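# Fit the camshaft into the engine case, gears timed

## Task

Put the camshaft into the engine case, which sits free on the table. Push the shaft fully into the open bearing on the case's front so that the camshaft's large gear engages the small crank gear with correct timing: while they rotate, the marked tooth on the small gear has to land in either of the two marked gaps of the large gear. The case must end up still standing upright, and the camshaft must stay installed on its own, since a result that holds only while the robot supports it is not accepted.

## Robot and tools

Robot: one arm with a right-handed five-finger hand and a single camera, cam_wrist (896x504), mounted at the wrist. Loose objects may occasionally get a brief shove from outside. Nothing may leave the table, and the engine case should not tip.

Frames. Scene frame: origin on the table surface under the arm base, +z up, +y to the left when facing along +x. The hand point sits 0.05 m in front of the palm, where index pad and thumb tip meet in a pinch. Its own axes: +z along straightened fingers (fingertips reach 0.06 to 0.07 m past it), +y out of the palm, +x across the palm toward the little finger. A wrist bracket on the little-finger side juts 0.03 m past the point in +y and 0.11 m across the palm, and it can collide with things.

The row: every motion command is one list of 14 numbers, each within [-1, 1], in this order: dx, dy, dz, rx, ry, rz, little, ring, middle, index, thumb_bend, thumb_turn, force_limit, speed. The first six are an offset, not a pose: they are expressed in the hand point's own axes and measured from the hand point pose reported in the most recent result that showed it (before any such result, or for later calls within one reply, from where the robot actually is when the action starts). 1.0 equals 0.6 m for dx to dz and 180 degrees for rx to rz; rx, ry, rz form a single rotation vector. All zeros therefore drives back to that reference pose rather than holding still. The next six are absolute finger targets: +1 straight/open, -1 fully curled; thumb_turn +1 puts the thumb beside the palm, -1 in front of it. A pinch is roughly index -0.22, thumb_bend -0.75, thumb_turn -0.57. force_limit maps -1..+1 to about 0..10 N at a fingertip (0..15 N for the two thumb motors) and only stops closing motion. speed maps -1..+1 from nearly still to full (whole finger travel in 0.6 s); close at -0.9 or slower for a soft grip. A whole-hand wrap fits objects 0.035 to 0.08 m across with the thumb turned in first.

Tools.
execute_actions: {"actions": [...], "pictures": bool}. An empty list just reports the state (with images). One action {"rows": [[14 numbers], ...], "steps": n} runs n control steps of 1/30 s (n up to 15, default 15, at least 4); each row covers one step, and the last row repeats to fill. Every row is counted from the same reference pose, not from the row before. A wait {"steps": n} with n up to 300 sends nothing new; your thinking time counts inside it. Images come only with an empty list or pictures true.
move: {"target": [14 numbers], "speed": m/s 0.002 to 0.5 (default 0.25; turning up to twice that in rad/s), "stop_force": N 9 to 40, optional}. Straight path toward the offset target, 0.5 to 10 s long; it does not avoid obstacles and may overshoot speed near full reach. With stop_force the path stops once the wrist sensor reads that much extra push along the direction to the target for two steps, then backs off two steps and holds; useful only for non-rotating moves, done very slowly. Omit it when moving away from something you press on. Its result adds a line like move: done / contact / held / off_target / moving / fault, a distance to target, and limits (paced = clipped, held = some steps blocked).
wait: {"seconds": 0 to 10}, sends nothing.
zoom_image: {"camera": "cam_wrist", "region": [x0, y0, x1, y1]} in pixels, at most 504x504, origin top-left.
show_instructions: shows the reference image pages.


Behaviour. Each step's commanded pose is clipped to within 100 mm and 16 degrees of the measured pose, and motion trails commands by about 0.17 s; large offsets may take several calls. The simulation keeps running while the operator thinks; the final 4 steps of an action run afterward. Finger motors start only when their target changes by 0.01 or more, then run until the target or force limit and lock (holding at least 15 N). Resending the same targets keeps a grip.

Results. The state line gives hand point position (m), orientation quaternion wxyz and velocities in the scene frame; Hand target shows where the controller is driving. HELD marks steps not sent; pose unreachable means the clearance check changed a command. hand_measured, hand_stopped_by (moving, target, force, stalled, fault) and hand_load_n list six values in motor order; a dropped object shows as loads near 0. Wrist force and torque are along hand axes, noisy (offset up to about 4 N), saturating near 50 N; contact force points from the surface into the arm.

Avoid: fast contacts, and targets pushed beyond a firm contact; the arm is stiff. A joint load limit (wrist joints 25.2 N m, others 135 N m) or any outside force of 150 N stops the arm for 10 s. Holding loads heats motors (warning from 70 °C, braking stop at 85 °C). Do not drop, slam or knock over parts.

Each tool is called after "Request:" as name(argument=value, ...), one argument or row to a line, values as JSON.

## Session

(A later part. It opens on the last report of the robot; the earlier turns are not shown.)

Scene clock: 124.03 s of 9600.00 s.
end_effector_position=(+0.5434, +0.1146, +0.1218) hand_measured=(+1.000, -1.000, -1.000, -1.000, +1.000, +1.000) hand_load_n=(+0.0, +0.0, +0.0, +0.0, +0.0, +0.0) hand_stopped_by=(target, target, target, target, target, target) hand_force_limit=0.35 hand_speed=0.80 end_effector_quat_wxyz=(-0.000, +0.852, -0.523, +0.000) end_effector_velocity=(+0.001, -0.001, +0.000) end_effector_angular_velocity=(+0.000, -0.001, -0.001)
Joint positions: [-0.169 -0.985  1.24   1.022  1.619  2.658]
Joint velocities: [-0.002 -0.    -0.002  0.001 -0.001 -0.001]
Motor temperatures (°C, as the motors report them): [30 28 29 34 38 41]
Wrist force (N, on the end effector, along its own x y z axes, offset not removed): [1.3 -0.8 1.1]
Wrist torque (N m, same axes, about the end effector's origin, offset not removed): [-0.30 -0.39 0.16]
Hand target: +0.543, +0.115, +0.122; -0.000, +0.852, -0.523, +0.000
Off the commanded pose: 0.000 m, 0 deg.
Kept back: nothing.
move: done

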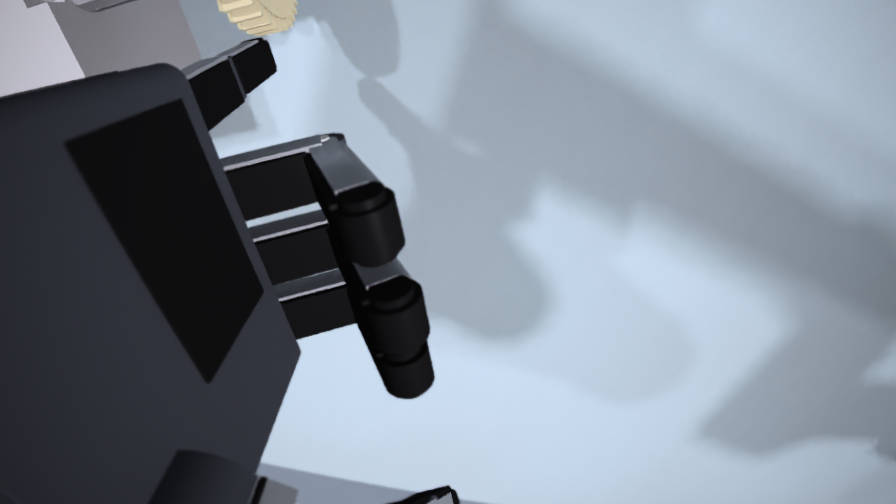

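Request:
move(
  target=[0,0,-0.022,0,0,0,1,-1,-1,-1,1,1,0.35,0.8],
  speed=0.04,
)

Request:
move(
  target=[0.009,0,0,0,0,0,1,-1,-1,-1,1,1,0.35,0.8],
  speed=0.01,
  stop_force=9,
)

Request:
move(
  target=[-0.003,0,0.025,0,0,0,1,-1,-1,-1,1,1,0.35,0.8],
  speed=0.012,
  stop_force=9,
)

Scene clock: 125.03 s of 9600.00 s.
end_effector_position=(+0.5434, +0.1146, +0.1349) hand_measured=(+1.000, -1.000, -1.000, -1.000, +1.000, +1.000) hand_load_n=(+0.0, +0.0, +0.0, +0.0, +0.0, +0.0) hand_stopped_by=(target, target, target, target, target, target) hand_force_limit=0.35 hand_speed=0.80 end_effector_quat_wxyz=(-0.000, +0.852, -0.523, +0.000) end_effector_velocity=(+0.000, -0.000, +0.001) end_effector_angular_velocity=(-0.000, +0.001, +0.001)
Joint positions: [-0.167 -1.001  1.233  1.045  1.619  2.659]
Joint velocities: [-0.    -0.001 -0.001  0.003  0.    -0.001]
Motor temperatures (°C, as the motors report them): [30 28 29 34 38 41]
Wrist force (N, on the end effector, along its own x y z axes, offset not removed): [3.0 -3.4 -0.7]
Wrist torque (N m, same axes, about the end effector's origin, offset not removed): [-0.49 -0.43 0.27]
Hand target: +0.543, +0.115, +0.135; -0.000, +0.852, -0.523, +0.000
Off the commanded pose: 0.000 m, 0 deg.
Kept back: nothing.
move: done

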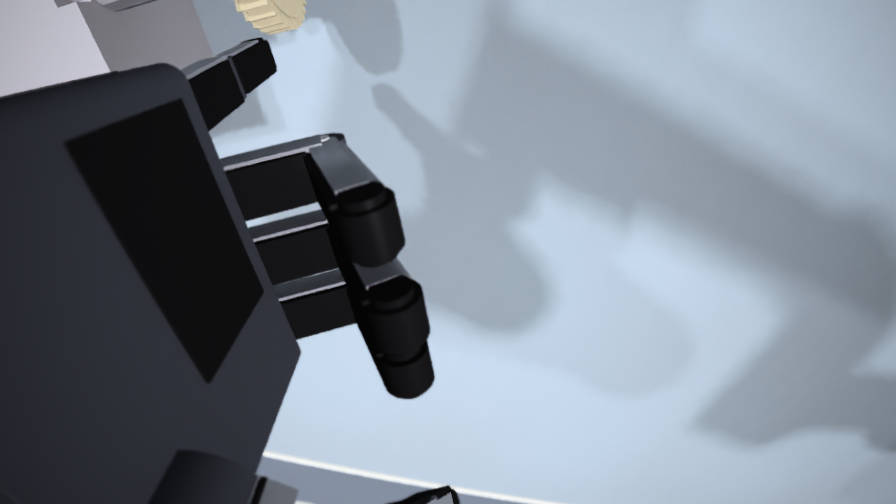

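Scene clock: 125.80 s of 9600.00 s.
end_effector_position=(+0.5458, +0.1099, +0.1349) hand_measured=(+1.000, -1.000, -1.000, -1.000, +1.000, +1.000) hand_load_n=(+0.0, +0.0, +0.0, +0.0, +0.0, +0.0) hand_stopped_by=(target, target, target, target, target, target) hand_force_limit=0.35 hand_speed=0.80 end_effector_quat_wxyz=(-0.000, +0.852, -0.523, +0.000) end_effector_velocity=(+0.001, -0.001, -0.001) end_effector_angular_velocity=(+0.000, +0.001, +0.000)
Joint positions: [-0.176 -0.999  1.227  1.048  1.617  2.65 ]
Joint velocities: [-0.001  0.002 -0.002  0.001 -0.001 -0.002]
Motor temperatures (°C, as the motors report them): [30 28 29 34 38 41]
Wrist force (N, on the end effector, along its own x y z axes, offset not removed): [1.0 -2.4 0.0]
Wrist torque (N m, same axes, about the end effector's origin, offset not removed): [-0.31 -0.16 0.10]
Hand target: +0.546, +0.110, +0.135; -0.000, +0.852, -0.523, +0.000
Off the commanded pose: 0.000 m, 0 deg.
Kept back: nothing.
move: done

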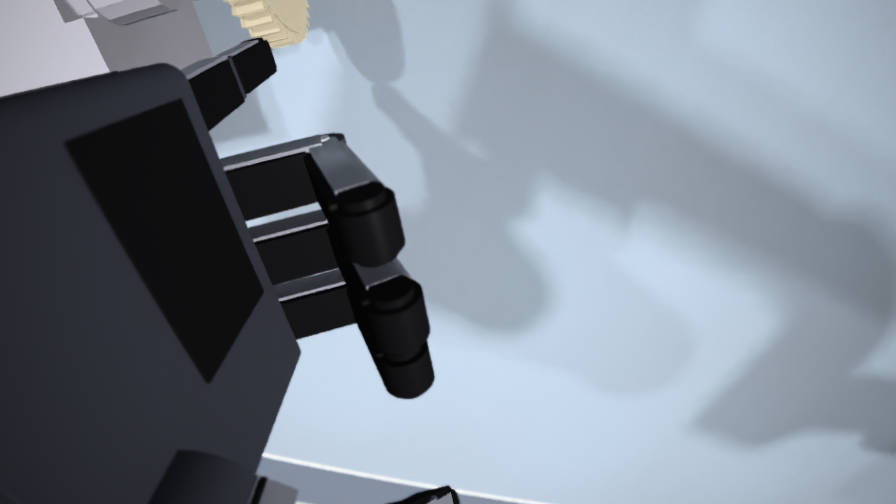

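Scene clock: 127.27 s of 9600.00 s.
end_effector_position=(+0.5450, +0.1115, +0.1200) hand_measured=(+1.000, -1.000, -1.000, -1.000, +1.000, +1.000) hand_load_n=(+0.0, +0.0, +0.0, +0.0, +0.0, +0.0) hand_stopped_by=(target, target, target, target, target, target) hand_force_limit=0.35 hand_speed=0.80 end_effector_quat_wxyz=(-0.000, +0.852, -0.523, +0.000) end_effector_velocity=(+0.000, +0.000, -0.002) end_effector_angular_velocity=(+0.000, -0.001, +0.001)
Joint positions: [-0.175 -0.981  1.237  1.021  1.617  2.652]
Joint velocities: [ 0.     0.002  0.001 -0.004 -0.    -0.001]
Motor temperatures (°C, as the motors report them): [30 28 29 34 38 41]
Wrist force (N, on the end effector, along its own x y z axes, offset not removed): [-1.4 -1.1 -0.1]
Wrist torque (N m, same axes, about the end effector's origin, offset not removed): [-0.22 -0.72 0.20]
Hand target: +0.545, +0.111, +0.120; -0.000, +0.852, -0.523, +0.000
Off the commanded pose: 0.000 m, 0 deg.
Kept back: nothing.
move: done

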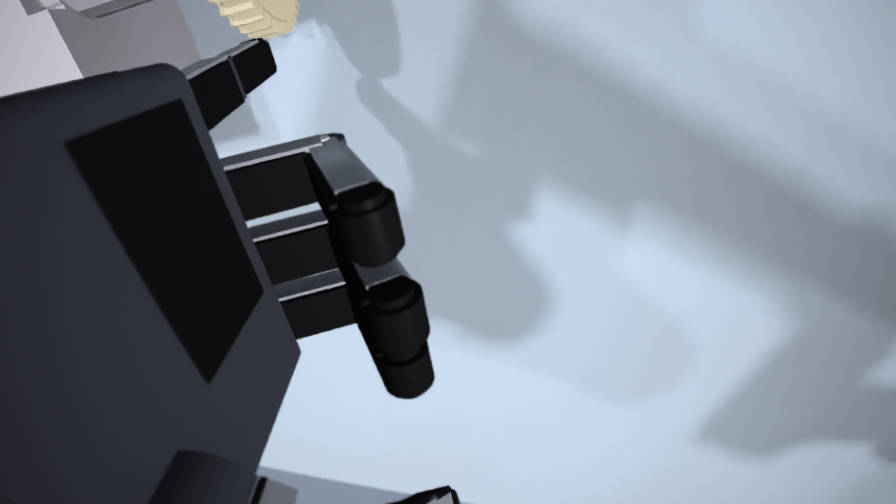

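Request:
execute_actions(
  actions=[
    {"rows":[[-0.004,0,0,0,0,0,1,-1,-1,-1,1,1,0.35,0.8],[-0.008,0,0,0,0,0,1,-1,-1,-1,1,1,0.35,0.8],[-0.008,0,0,0,0,0,1,-1,-1,-1,1,1,0.35,0.8],[-0.008,0,0,0,0,0,1,-1,-1,-1,1,1,0.35,0.8],[-0.008,0.01,0,0,0,0,1,-1,-1,-1,1,1,0.35,0.8],[-0.008,0.025,0,0,0,0,1,-1,-1,-1,1,1,0.35,0.8],[-0.008,0.04,0,0,0,0,1,-1,-1,-1,1,1,0.35,0.8],[-0.008,0.055,0,0,0,0,1,-1,-1,-1,1,1,0.35,0.8],[-0.008,0.07,0,0,0,0,1,-1,-1,-1,1,1,0.35,0.8],[-0.008,0.085,0,0,0,0,1,-1,-1,-1,1,1,0.35,0.8],[-0.008,0.097,0,0,0,0,1,-1,-1,-1,1,1,0.35,0.8]],"steps":15},
  ],
)

Request:
move(
  target=[0.22,0,0.008,0.361,0,0,1,-1,-1,-1,1,1,0.35,0.8],
  speed=0.35,
)

Request:
zoom_image(
  camera="cam_wrist",
  region=[320,0,580,260],
)

Scene clock: 128.07 s of 9600.00 s.
end_effector_position=(+0.5199, +0.1033, +0.1202) hand_measured=(+1.000, -1.000, -1.000, -1.000, +1.000, +1.000) hand_load_n=(+0.0, +0.0, +0.0, +0.0, +0.0, +0.0) hand_stopped_by=(target, target, target, target, target, target) hand_force_limit=0.35 hand_speed=0.80 end_effector_quat_wxyz=(+0.001, +0.852, -0.523, +0.000) end_effector_velocity=(-0.202, -0.096, -0.001) end_effector_angular_velocity=(-0.016, +0.047, -0.003)
Joint positions: [-0.191 -1.038  1.345  0.97   1.614  2.636]
Joint velocities: [-0.201 -0.428  0.83  -0.364 -0.041 -0.188]
Motor temperatures (°C, as the motors report them): [30 28 29 34 38 41]
Wrist force (N, on the end effector, along its own x y z axes, offset not removed): [0.4 -5.4 -2.5]
Wrist torque (N m, same axes, about the end effector's origin, offset not removed): [-0.82 -0.09 0.12]
Steps of this call (steps 1 to 13: nothing new was sent; steps 14 to 24: the first 11 steps of this action). Readings (end_effector_position | what the end effector reports):
14: (+0.5450, +0.1115, +0.1199) | hand_measured=(+1.000, -1.000, -1.000, -1.000, +1.000, +1.000) hand_load_n=(+0.0, +0.0, +0.0, +0.0, +0.0, +0.0) hand_stopped_by=(target, target, target, target, target, target) hand_force_limit=0.35 hand_speed=0.80
15: (+0.5448, +0.1118, +0.1198) | hand_measured=(+1.000, -1.000, -1.000, -1.000, +1.000, +1.000) hand_load_n=(+0.0, +0.0, +0.0, +0.0, +0.0, +0.0) hand_stopped_by=(target, target, target, target, target, target) hand_force_limit=0.35 hand_speed=0.80
17: (+0.5439, +0.1136, +0.1197) | hand_measured=(+1.000, -1.000, -1.000, -1.000, +1.000, +1.000) hand_load_n=(+0.0, +0.0, +0.0, +0.0, +0.0, +0.0) hand_stopped_by=(target, target, target, target, target, target) hand_force_limit=0.35 hand_speed=0.80
21: (+0.5370, +0.1117, +0.1201) | hand_measured=(+1.000, -1.000, -1.000, -1.000, +1.000, +1.000) hand_load_n=(+0.0, +0.0, +0.0, +0.0, +0.0, +0.0) hand_stopped_by=(target, target, target, target, target, target) hand_force_limit=0.35 hand_speed=0.80
24: the state above

Scene clock: 130.73 s of 9600.00 s.
end_effector_position=(+0.5511, -0.0275, +0.1146) hand_measured=(+1.000, -1.000, -1.000, -1.000, +1.000, +1.000) hand_load_n=(+0.0, +0.0, +0.0, +0.0, +0.0, +0.0) hand_stopped_by=(target, target, target, target, target, target) hand_force_limit=0.35 hand_speed=0.80 end_effector_quat_wxyz=(-0.458, +0.719, -0.441, +0.280) end_effector_velocity=(+0.001, -0.000, -0.000) end_effector_angular_velocity=(+0.004, -0.011, -0.007)
Joint positions: [-0.937 -1.393  2.078 -0.197  0.426  2.513]
Joint velocities: [-0.002 -0.005  0.011 -0.037 -0.003  0.029]
Motor temperatures (°C, as the motors report them): [30 28 29 34 38 41]
Wrist force (N, on the end effector, along its own x y z axes, offset not removed): [1.3 -4.3 1.1]
Wrist torque (N m, same axes, about the end effector's origin, offset not removed): [-0.86 -0.40 0.09]
Hand target: +0.551, -0.028, +0.115; -0.458, +0.719, -0.441, +0.280
Off your previous action's commanded pose: 0.008 m, 0 deg at its last step (step 4 of this call).
Off the commanded pose: 0.001 m, 0 deg.
Kept back: nothing.
move: done

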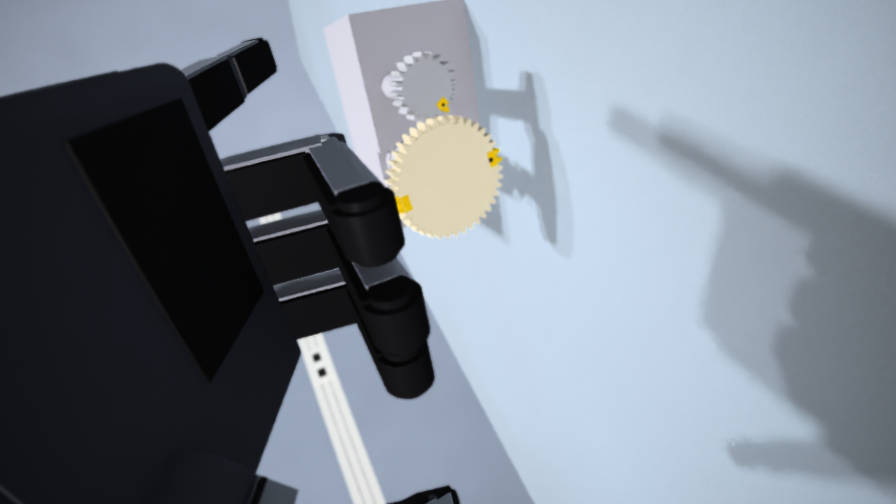

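Region (320, 0, 580, 260) of cam_wrist's 896x504 image, scaled by 1.938, with more detail than that image has.

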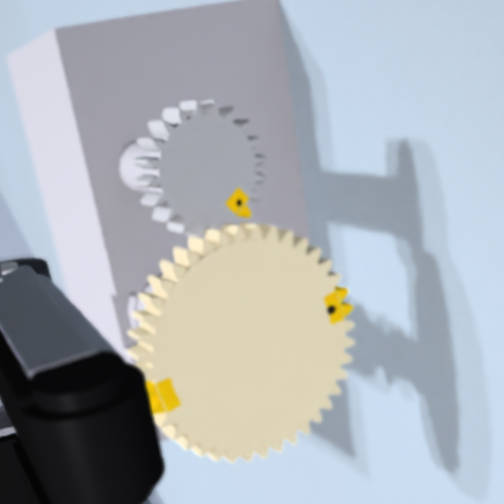

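Request:
move(
  target=[-0.0545,-0.144,0.072,-0.361,0,0,-1,-1,-1,-1,1,1,0.35,0.8],
  speed=0.35,
)

Request:
move(
  target=[0,0,0,0,0,0,-1,1,-1,1,1,1,0.35,0.8],
)

Request:
move(
  target=[0,0,0.06,0,0,0,-1,1,-1,1,1,1,0.35,0.8],
  speed=0.035,
  stop_force=9,
)

Scene clock: 133.97 s of 9600.00 s.
end_effector_position=(+0.6035, +0.0357, +0.1750) hand_measured=(-1.000, -1.000, -1.000, -1.000, +1.000, +1.000) hand_load_n=(+0.0, +0.0, +0.0, +0.0, +0.0, +0.0) hand_stopped_by=(target, target, target, target, target, target) hand_force_limit=0.35 hand_speed=0.80 end_effector_quat_wxyz=(+0.000, +0.853, -0.523, -0.000) end_effector_velocity=(+0.001, -0.000, -0.001) end_effector_angular_velocity=(-0.002, +0.009, -0.001)
Joint positions: [-0.304 -0.936  0.973  1.238  1.58   2.528]
Joint velocities: [ 0.001  0.01  -0.013  0.011  0.004  0.002]
Motor temperatures (°C, as the motors report them): [30 28 29 34 38 41]
Wrist force (N, on the end effector, along its own x y z axes, offset not removed): [0.0 -0.6 2.5]
Wrist torque (N m, same axes, about the end effector's origin, offset not removed): [-0.32 -0.11 0.19]
Hand target: +0.604, +0.036, +0.175; +0.001, +0.853, -0.523, -0.001
Off the commanded pose: 0.001 m, 0 deg.
Kept back: nothing.
move: done

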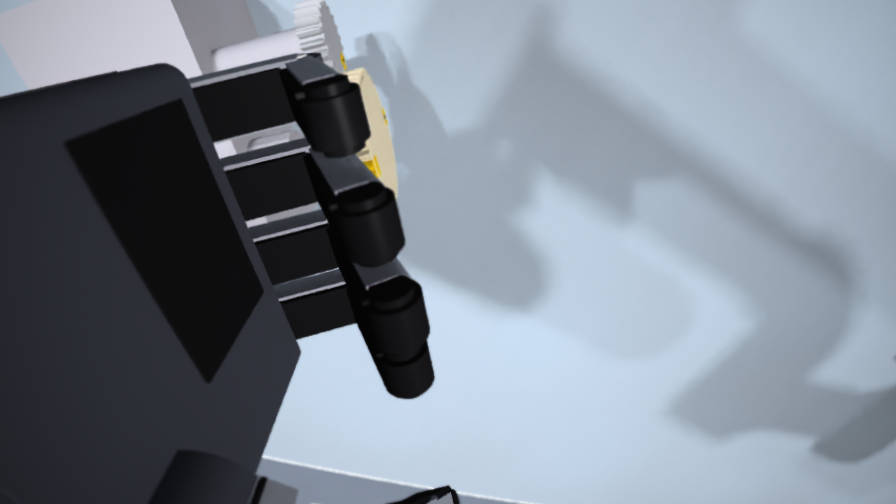

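Scene clock: 134.93 s of 9600.00 s.
end_effector_position=(+0.6035, +0.0358, +0.1749) hand_measured=(-1.000, +1.000, -1.000, +1.000, +1.000, +1.000) hand_load_n=(+0.0, +0.0, +0.0, +0.0, +0.0, +0.0) hand_stopped_by=(target, target, target, target, target, target) hand_force_limit=0.35 hand_speed=0.80 end_effector_quat_wxyz=(+0.000, +0.853, -0.522, -0.000) end_effector_velocity=(-0.000, -0.000, +0.000) end_effector_angular_velocity=(-0.000, +0.001, -0.001)
Joint positions: [-0.304 -0.936  0.973  1.238  1.58   2.528]
Joint velocities: [-0.001 -0.     0.     0.001 -0.     0.   ]
Motor temperatures (°C, as the motors report them): [30 28 29 34 38 41]
Wrist force (N, on the end effector, along its own x y z axes, offset not removed): [1.7 -2.2 1.2]
Wrist torque (N m, same axes, about the end effector's origin, offset not removed): [-0.36 -0.38 0.27]
Hand target: +0.603, +0.036, +0.175; +0.000, +0.853, -0.523, -0.000
Off the commanded pose: 0.000 m, 0 deg.
Kept back: nothing.
move: done

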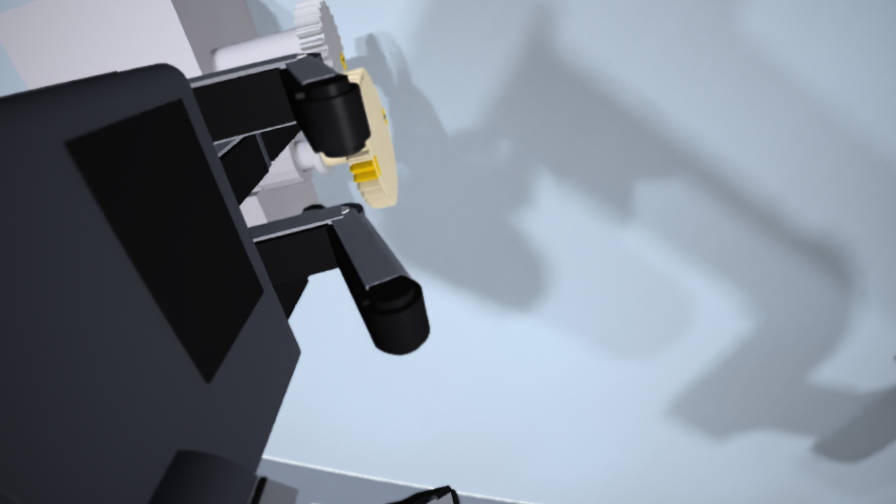

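Scene clock: 136.30 s of 9600.00 s.
end_effector_position=(+0.6035, +0.0358, +0.1391) hand_measured=(-1.000, +1.000, -1.000, +1.000, +1.000, +1.000) hand_load_n=(+0.0, +0.0, +0.0, +0.0, +0.0, +0.0) hand_stopped_by=(target, target, target, target, target, target) hand_force_limit=0.35 hand_speed=0.80 end_effector_quat_wxyz=(+0.000, +0.853, -0.522, -0.000) end_effector_velocity=(+0.000, -0.000, -0.001) end_effector_angular_velocity=(-0.001, -0.002, -0.001)
Joint positions: [-0.304 -0.9    1.001  1.174  1.58   2.527]
Joint velocities: [-0.001  0.     0.001 -0.003  0.     0.   ]
Motor temperatures (°C, as the motors report them): [30 28 29 34 38 41]
Wrist force (N, on the end effector, along its own x y z axes, offset not removed): [1.9 -2.3 2.1]
Wrist torque (N m, same axes, about the end effector's origin, offset not removed): [-0.48 -0.44 0.33]
Hand target: +0.603, +0.036, +0.139; +0.000, +0.853, -0.522, -0.000
Off the commanded pose: 0.000 m, 0 deg.
Kept back: nothing.
move: done

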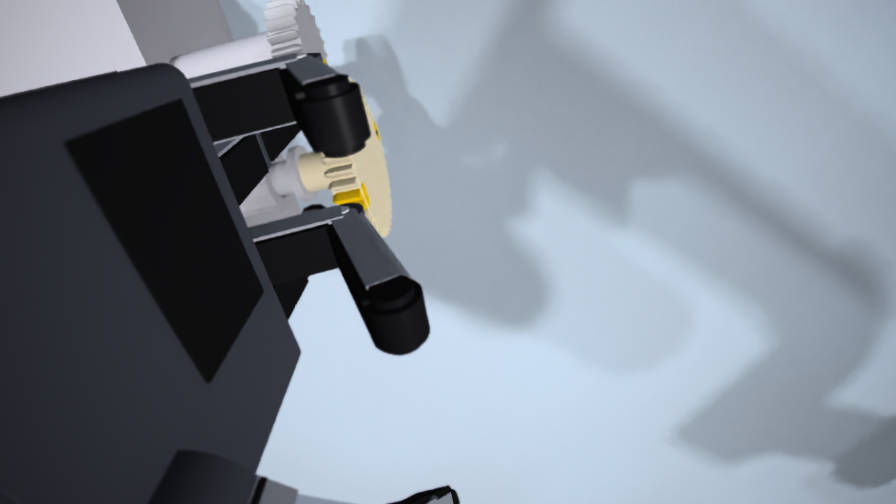

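Request:
move(
  target=[0,0.006,0.042,0,0,0,-1,1,-1,1,1,1,0.35,0.8],
  speed=0.02,
  stop_force=9,
)

Request:
move(
  target=[0,0.014,0,0,0,0,-1,1,-1,1,1,1,0.35,0.8],
  speed=0.006,
  stop_force=9,
)

Scene clock: 138.10 s of 9600.00 s.
end_effector_position=(+0.6003, +0.0341, +0.1140) hand_measured=(-1.000, +1.000, -1.000, +1.000, +1.000, +1.000) hand_load_n=(+0.0, +0.0, +0.0, +0.0, +0.0, +0.0) hand_stopped_by=(target, target, target, target, target, target) hand_force_limit=0.35 hand_speed=0.80 end_effector_quat_wxyz=(+0.000, +0.853, -0.523, -0.000) end_effector_velocity=(-0.000, -0.001, -0.002) end_effector_angular_velocity=(-0.000, -0.000, -0.001)
Joint positions: [-0.309 -0.88   1.032  1.124  1.579  2.523]
Joint velocities: [-0.001  0.001  0.001 -0.003 -0.    -0.   ]
Motor temperatures (°C, as the motors report them): [30 28 29 34 38 41]
Wrist force (N, on the end effector, along its own x y z axes, offset not removed): [-0.1 -3.2 0.2]
Wrist torque (N m, same axes, about the end effector's origin, offset not removed): [-0.41 -0.45 0.03]
Hand target: +0.600, +0.034, +0.114; +0.000, +0.853, -0.522, -0.000
Off the commanded pose: 0.000 m, 0 deg.
Kept back: nothing.
move: done

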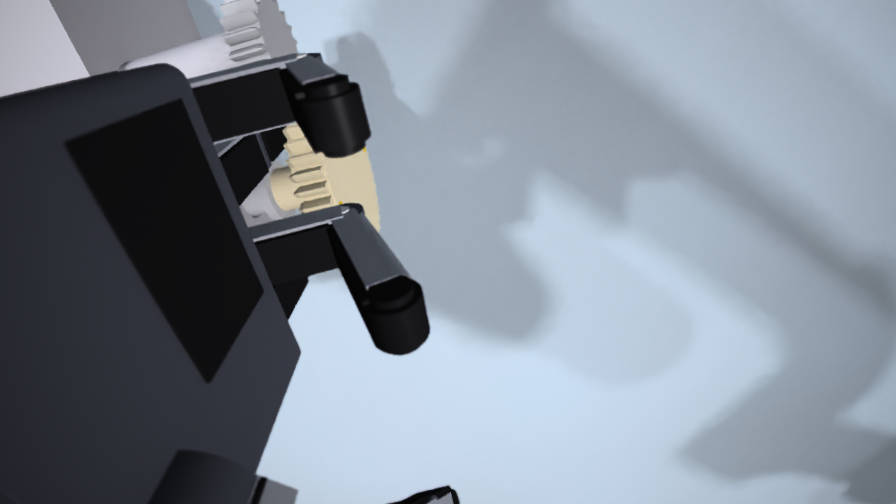

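Scene clock: 139.73 s of 9600.00 s.
end_effector_position=(+0.5937, +0.0305, +0.1141) hand_measured=(-1.000, +1.000, -1.000, +1.000, +1.000, +1.000) hand_load_n=(+0.0, +0.0, +0.0, +0.0, +0.0, +0.0) hand_stopped_by=(target, target, target, target, target, target) hand_force_limit=0.35 hand_speed=0.80 end_effector_quat_wxyz=(+0.000, +0.853, -0.523, -0.000) end_effector_velocity=(+0.002, -0.000, -0.000) end_effector_angular_velocity=(-0.001, -0.002, -0.003)
Joint positions: [-0.317 -0.898  1.066  1.107  1.576  2.516]
Joint velocities: [ 0.     0.004 -0.009  0.003  0.001  0.004]
Motor temperatures (°C, as the motors report them): [30 28 29 34 38 41]
Wrist force (N, on the end effector, along its own x y z axes, offset not removed): [-2.1 -0.4 1.6]
Wrist torque (N m, same axes, about the end effector's origin, offset not removed): [-0.15 -0.54 0.02]
Hand target: +0.594, +0.031, +0.114; +0.000, +0.853, -0.522, -0.000
Off the commanded pose: 0.001 m, 0 deg.
Kept back: nothing.
move: contact

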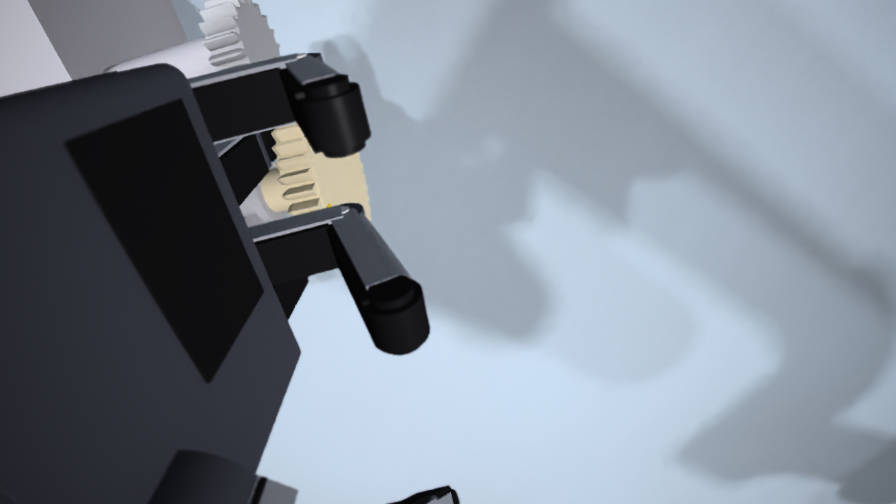

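Request:
move(
  target=[0,-0.005,0,0,0,0,-1,1,-1,1,1,1,0.35,0.8],
  speed=0.02,
)

Request:
move(
  target=[0,0,-0.105,0,0,0,-1,1,-1,1,1,1,0.35,0.8],
  speed=0.1,
)

Request:
move(
  target=[0,-0.03,0,0,0,0,1,-1,-1,-1,1,1,0.35,0.8],
  speed=0.08,
)

Request:
zoom_image(
  camera="cam_wrist",
  region=[250,0,500,250],
)

Scene clock: 140.80 s of 9600.00 s.
end_effector_position=(+0.5963, +0.0319, +0.1141) hand_measured=(-1.000, +1.000, -1.000, +1.000, +1.000, +1.000) hand_load_n=(+0.0, -1.0, +0.0, +0.0, +0.0, +0.0) hand_stopped_by=(target, target, target, target, target, target) hand_force_limit=0.35 hand_speed=0.80 end_effector_quat_wxyz=(+0.000, +0.853, -0.523, -0.000) end_effector_velocity=(+0.001, -0.000, -0.000) end_effector_angular_velocity=(-0.000, +0.001, +0.000)
Joint positions: [-0.314 -0.891  1.053  1.113  1.577  2.519]
Joint velocities: [ 0.     0.003 -0.005  0.002  0.    -0.   ]
Motor temperatures (°C, as the motors report them): [30 28 29 34 38 41]
Wrist force (N, on the end effector, along its own x y z axes, offset not removed): [-1.0 -0.7 0.1]
Wrist torque (N m, same axes, about the end effector's origin, offset not removed): [-0.46 -0.76 0.10]
Hand target: +0.596, +0.032, +0.114; +0.000, +0.853, -0.523, -0.000
Off the commanded pose: 0.000 m, 0 deg.
Kept back: nothing.
move: done

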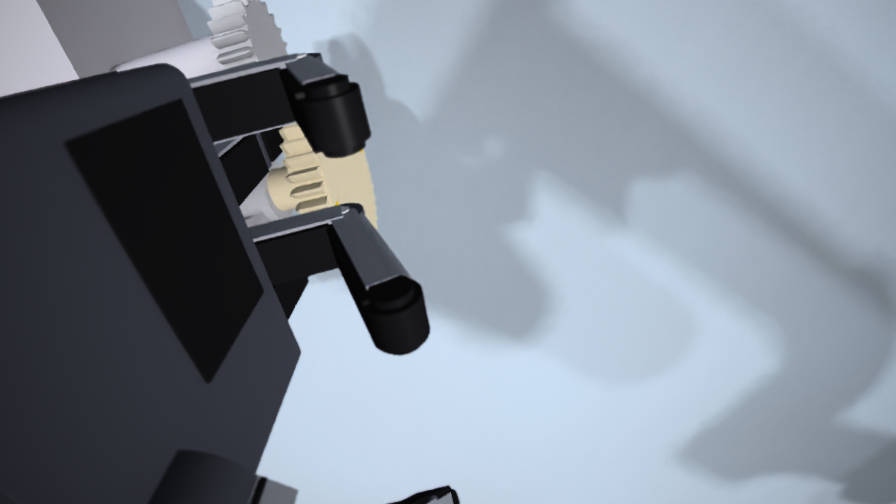

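Scene clock: 141.87 s of 9600.00 s.
end_effector_position=(+0.5963, +0.0319, +0.1770) hand_measured=(-1.000, +1.000, -1.000, +1.000, +1.000, +1.000) hand_load_n=(+0.0, +0.0, +0.0, +0.0, +0.0, +0.0) hand_stopped_by=(target, target, target, target, target, target) hand_force_limit=0.35 hand_speed=0.80 end_effector_quat_wxyz=(+0.000, +0.853, -0.523, -0.000) end_effector_velocity=(-0.000, -0.000, +0.002) end_effector_angular_velocity=(-0.000, -0.000, +0.000)
Joint positions: [-0.313 -0.959  1.01   1.223  1.578  2.519]
Joint velocities: [-0.    -0.002 -0.002  0.004  0.    -0.   ]
Motor temperatures (°C, as the motors report them): [30 28 29 34 38 41]
Wrist force (N, on the end effector, along its own x y z axes, offset not removed): [2.9 -5.0 1.1]
Wrist torque (N m, same axes, about the end effector's origin, offset not removed): [-0.89 -0.61 0.42]
Hand target: +0.596, +0.032, +0.177; +0.000, +0.853, -0.523, -0.000
Off the commanded pose: 0.000 m, 0 deg.
Kept back: nothing.
move: done

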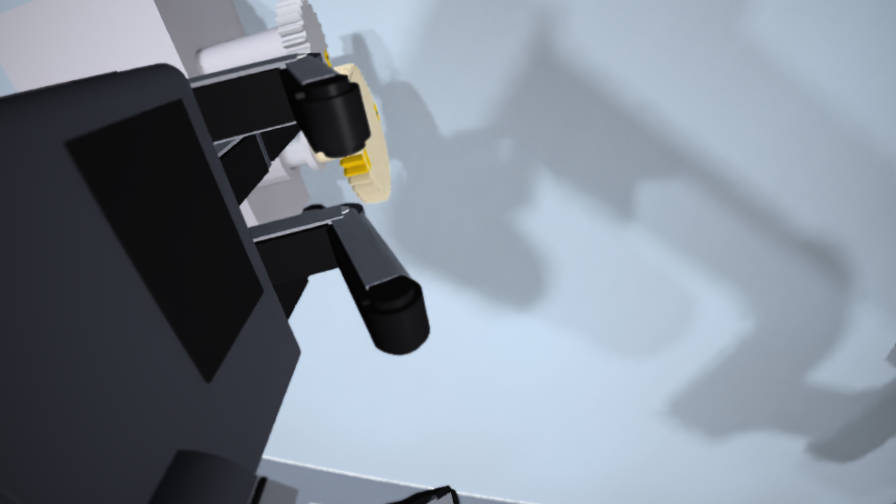

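Scene clock: 142.83 s of 9600.00 s.
end_effector_position=(+0.6123, +0.0400, +0.1770) hand_measured=(+1.000, -1.000, -1.000, -1.000, +1.000, +1.000) hand_load_n=(+0.0, +0.0, +0.0, +0.0, +0.0, +0.0) hand_stopped_by=(target, target, target, target, target, target) hand_force_limit=0.35 hand_speed=0.80 end_effector_quat_wxyz=(+0.000, +0.853, -0.523, -0.000) end_effector_velocity=(-0.000, +0.000, -0.000) end_effector_angular_velocity=(+0.000, +0.001, +0.001)
Joint positions: [-0.294 -0.912  0.922  1.265  1.583  2.537]
Joint velocities: [ 0.001  0.001 -0.001  0.     0.    -0.   ]
Motor temperatures (°C, as the motors report them): [30 28 29 34 38 41]
Wrist force (N, on the end effector, along its own x y z axes, offset not removed): [2.8 -2.6 2.5]
Wrist torque (N m, same axes, about the end effector's origin, offset not removed): [-0.59 -0.49 0.09]
Hand target: +0.612, +0.040, +0.177; +0.000, +0.853, -0.523, -0.000
Off the commanded pose: 0.000 m, 0 deg.
Kept back: nothing.
move: done

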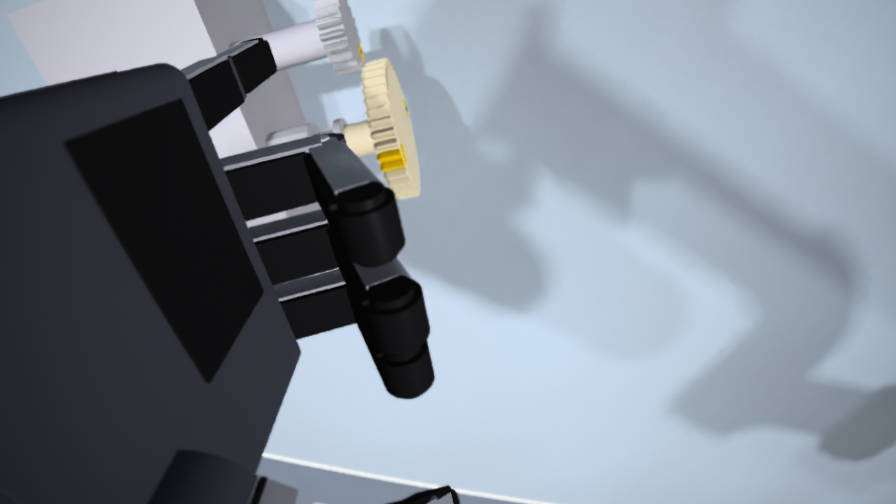

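Region (250, 0, 500, 250) of cam_wrist's 896x504 image, scaled by 2.016, with more detail than that image has.

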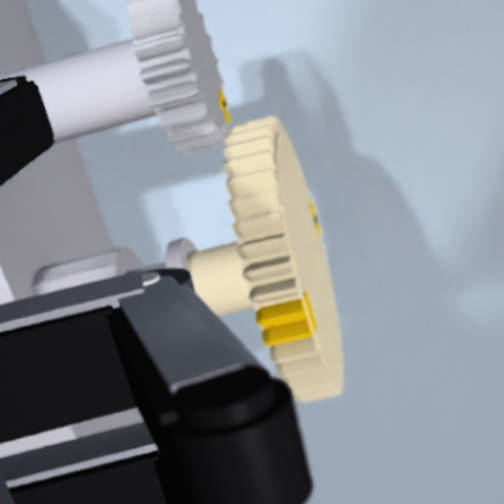

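Request:
move(
  target=[-0.162,0.052,0.0,0,0,0,1,-1,-1,-1,1,1,0.35,0.8],
  speed=0.2,
)

Request:
move(
  target=[0.0,0,0.0667,0,0,0,1,-1,-1,-1,1,1,0.35,0.8],
  speed=0.1,
  stop_force=9,
)

Request:
move(
  target=[0.0115,0,0,0,0,0,1,-1,-1,-1,1,1,0.35,0.8],
  speed=0.012,
  stop_force=9,
)

Request:
move(
  target=[-0.006,0,0.028,0,0,0,1,-1,-1,-1,1,1,0.35,0.8],
  speed=0.012,
  stop_force=9,
)

Request:
move(
  target=[0.001,0,0.02,0,0,0,1,-1,-1,-1,1,1,0.35,0.8],
  speed=0.012,
  stop_force=9,
)

Scene clock: 144.17 s of 9600.00 s.
end_effector_position=(+0.5404, +0.1123, +0.1770) hand_measured=(+1.000, -1.000, -1.000, -1.000, +1.000, +1.000) hand_load_n=(+0.0, +0.0, +0.0, +0.0, +0.0, +0.0) hand_stopped_by=(target, target, target, target, target, target) hand_force_limit=0.35 hand_speed=0.80 end_effector_quat_wxyz=(+0.000, +0.853, -0.523, -0.000) end_effector_velocity=(-0.001, +0.002, +0.000) end_effector_angular_velocity=(+0.000, -0.001, +0.002)
Joint positions: [-0.168 -1.056  1.217  1.118  1.62   2.658]
Joint velocities: [ 0.004 -0.002  0.003 -0.002  0.001  0.002]
Motor temperatures (°C, as the motors report them): [30 28 29 34 38 41]
Wrist force (N, on the end effector, along its own x y z axes, offset not removed): [0.6 -0.1 -1.4]
Wrist torque (N m, same axes, about the end effector's origin, offset not removed): [0.10 -0.03 0.22]
Hand target: +0.540, +0.112, +0.177; +0.000, +0.853, -0.523, -0.000
Off the commanded pose: 0.000 m, 0 deg.
Kept back: nothing.
move: done

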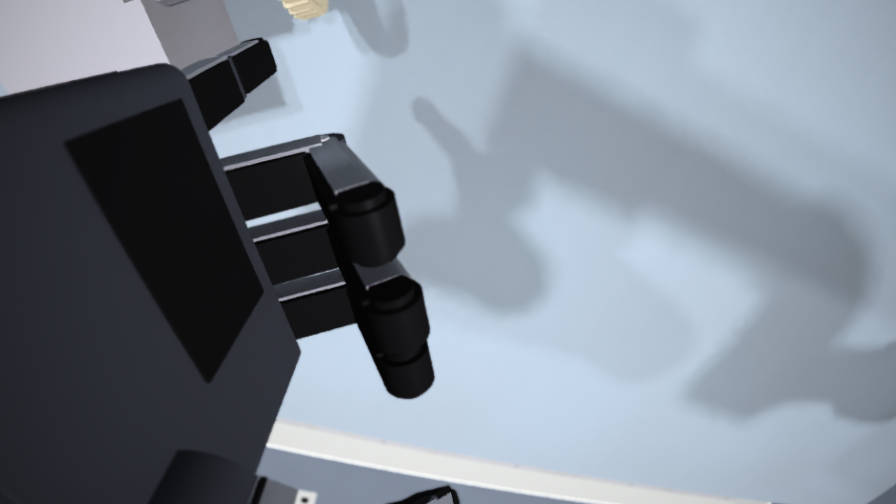

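Scene clock: 145.03 s of 9600.00 s.
end_effector_position=(+0.5404, +0.1123, +0.1371) hand_measured=(+1.000, -1.000, -1.000, -1.000, +1.000, +1.000) hand_load_n=(+0.0, +0.0, +0.0, +0.0, +0.0, +0.0) hand_stopped_by=(target, target, target, target, target, target) hand_force_limit=0.35 hand_speed=0.80 end_effector_quat_wxyz=(+0.000, +0.853, -0.523, -0.000) end_effector_velocity=(-0.000, +0.000, -0.003) end_effector_angular_velocity=(+0.000, +0.001, +0.001)
Joint positions: [-0.171 -1.011  1.245  1.044  1.619  2.655]
Joint velocities: [ 0.     0.004  0.001 -0.003 -0.    -0.001]
Motor temperatures (°C, as the motors report them): [30 28 29 34 38 41]
Wrist force (N, on the end effector, along its own x y z axes, offset not removed): [0.7 -1.5 0.0]
Wrist torque (N m, same axes, about the end effector's origin, offset not removed): [-0.18 -0.18 0.14]
Hand target: +0.540, +0.112, +0.137; +0.000, +0.853, -0.523, -0.000
Off the commanded pose: 0.000 m, 0 deg.
Kept back: nothing.
move: done

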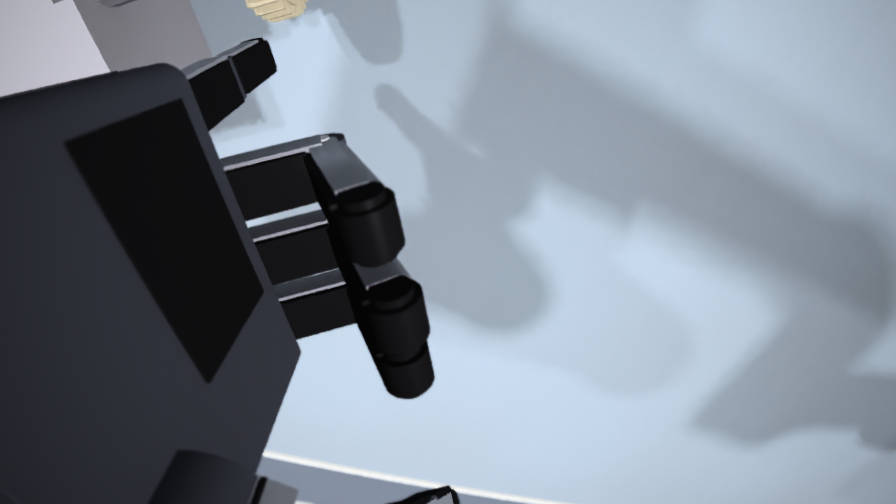

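Scene clock: 145.83 s of 9600.00 s.
end_effector_position=(+0.5435, +0.1063, +0.1371) hand_measured=(+1.000, -1.000, -1.000, -1.000, +1.000, +1.000) hand_load_n=(+0.0, +0.0, +0.0, +0.0, +0.0, +0.0) hand_stopped_by=(target, target, target, target, target, target) hand_force_limit=0.35 hand_speed=0.80 end_effector_quat_wxyz=(+0.000, +0.853, -0.523, -0.000) end_effector_velocity=(+0.001, -0.001, -0.001) end_effector_angular_velocity=(+0.000, -0.000, +0.000)
Joint positions: [-0.183 -1.008  1.237  1.049  1.615  2.644]
Joint velocities: [-0.002  0.002 -0.002 -0.    -0.001 -0.002]
Motor temperatures (°C, as the motors report them): [30 28 29 34 38 41]
Wrist force (N, on the end effector, along its own x y z axes, offset not removed): [0.5 -2.4 1.5]
Wrist torque (N m, same axes, about the end effector's origin, offset not removed): [-0.43 -0.09 0.16]
Hand target: +0.544, +0.106, +0.137; +0.000, +0.853, -0.523, -0.000
Off the commanded pose: 0.000 m, 0 deg.
Kept back: nothing.
move: done

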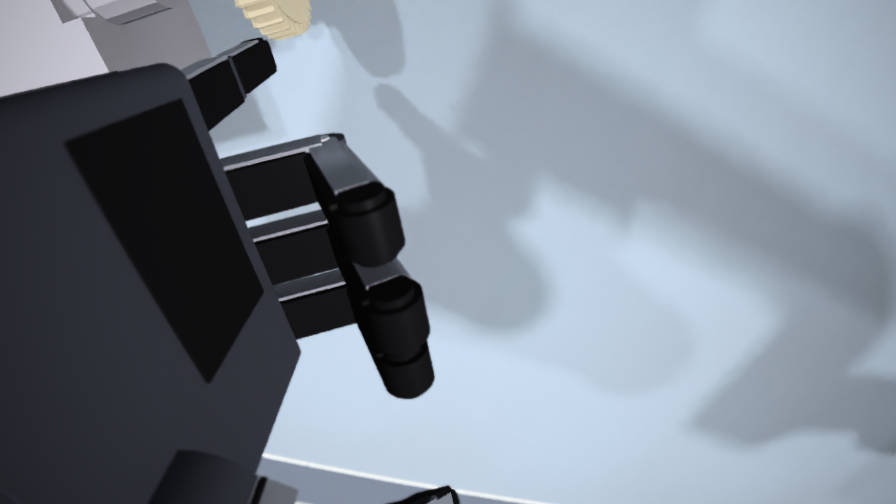

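Scene clock: 147.50 s of 9600.00 s.
end_effector_position=(+0.5419, +0.1094, +0.1204) hand_measured=(+1.000, -1.000, -1.000, -1.000, +1.000, +1.000) hand_load_n=(+0.0, +0.0, +0.0, +0.0, +0.0, +0.0) hand_stopped_by=(target, target, target, target, target, target) hand_force_limit=0.35 hand_speed=0.80 end_effector_quat_wxyz=(+0.000, +0.853, -0.523, -0.000) end_effector_velocity=(-0.000, +0.000, -0.002) end_effector_angular_velocity=(-0.000, +0.000, +0.000)
Joint positions: [-0.178 -0.989  1.25   1.017  1.617  2.648]
Joint velocities: [ 0.     0.002  0.002 -0.003  0.     0.   ]
Motor temperatures (°C, as the motors report them): [30 28 29 34 38 41]
Wrist force (N, on the end effector, along its own x y z axes, offset not removed): [2.0 -3.3 -0.7]
Wrist torque (N m, same axes, about the end effector's origin, offset not removed): [-0.50 -0.16 0.14]
Hand target: +0.542, +0.109, +0.120; +0.000, +0.853, -0.523, -0.000
Off the commanded pose: 0.000 m, 0 deg.
Kept back: nothing.
move: done

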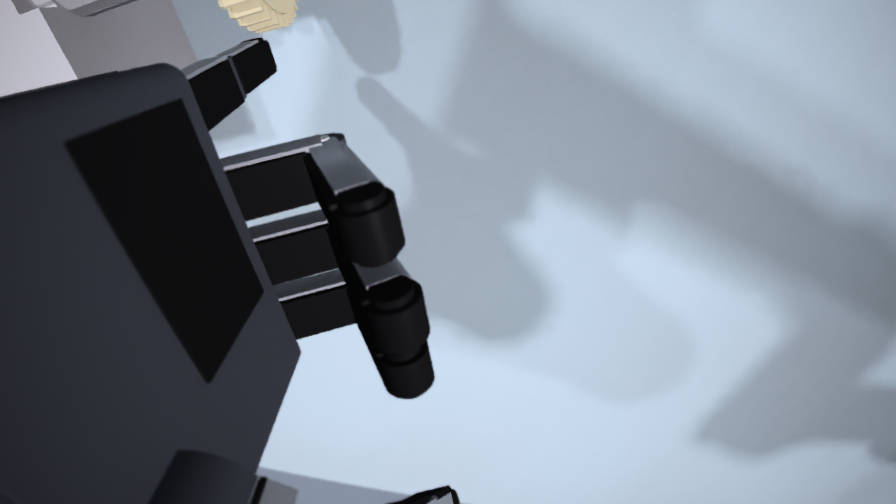

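Scene clock: 148.73 s of 9600.00 s.
end_effector_position=(+0.5421, +0.1089, +0.1086) hand_measured=(+1.000, -1.000, -1.000, -1.000, +1.000, +1.000) hand_load_n=(+0.0, +0.0, +0.0, +0.0, +0.0, +0.0) hand_stopped_by=(target, target, target, target, target, target) hand_force_limit=0.35 hand_speed=0.80 end_effector_quat_wxyz=(+0.000, +0.853, -0.523, -0.000) end_effector_velocity=(-0.000, -0.001, -0.002) end_effector_angular_velocity=(-0.000, +0.001, -0.001)
Joint positions: [-0.18  -0.973  1.254  0.997  1.616  2.646]
Joint velocities: [-0.001  0.002  0.001 -0.003 -0.    -0.   ]
Motor temperatures (°C, as the motors report them): [30 28 29 34 38 41]
Wrist force (N, on the end effector, along its own x y z axes, offset not removed): [3.4 -2.7 -0.7]
Wrist torque (N m, same axes, about the end effector's origin, offset not removed): [-0.34 -0.61 0.44]
Hand target: +0.542, +0.109, +0.108; +0.000, +0.853, -0.523, -0.000
Off the commanded pose: 0.000 m, 0 deg.
Kept back: nothing.
move: done

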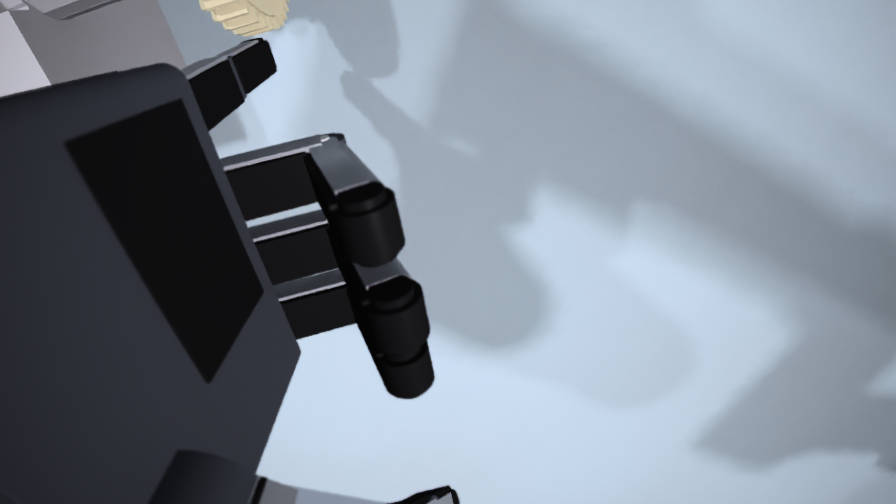

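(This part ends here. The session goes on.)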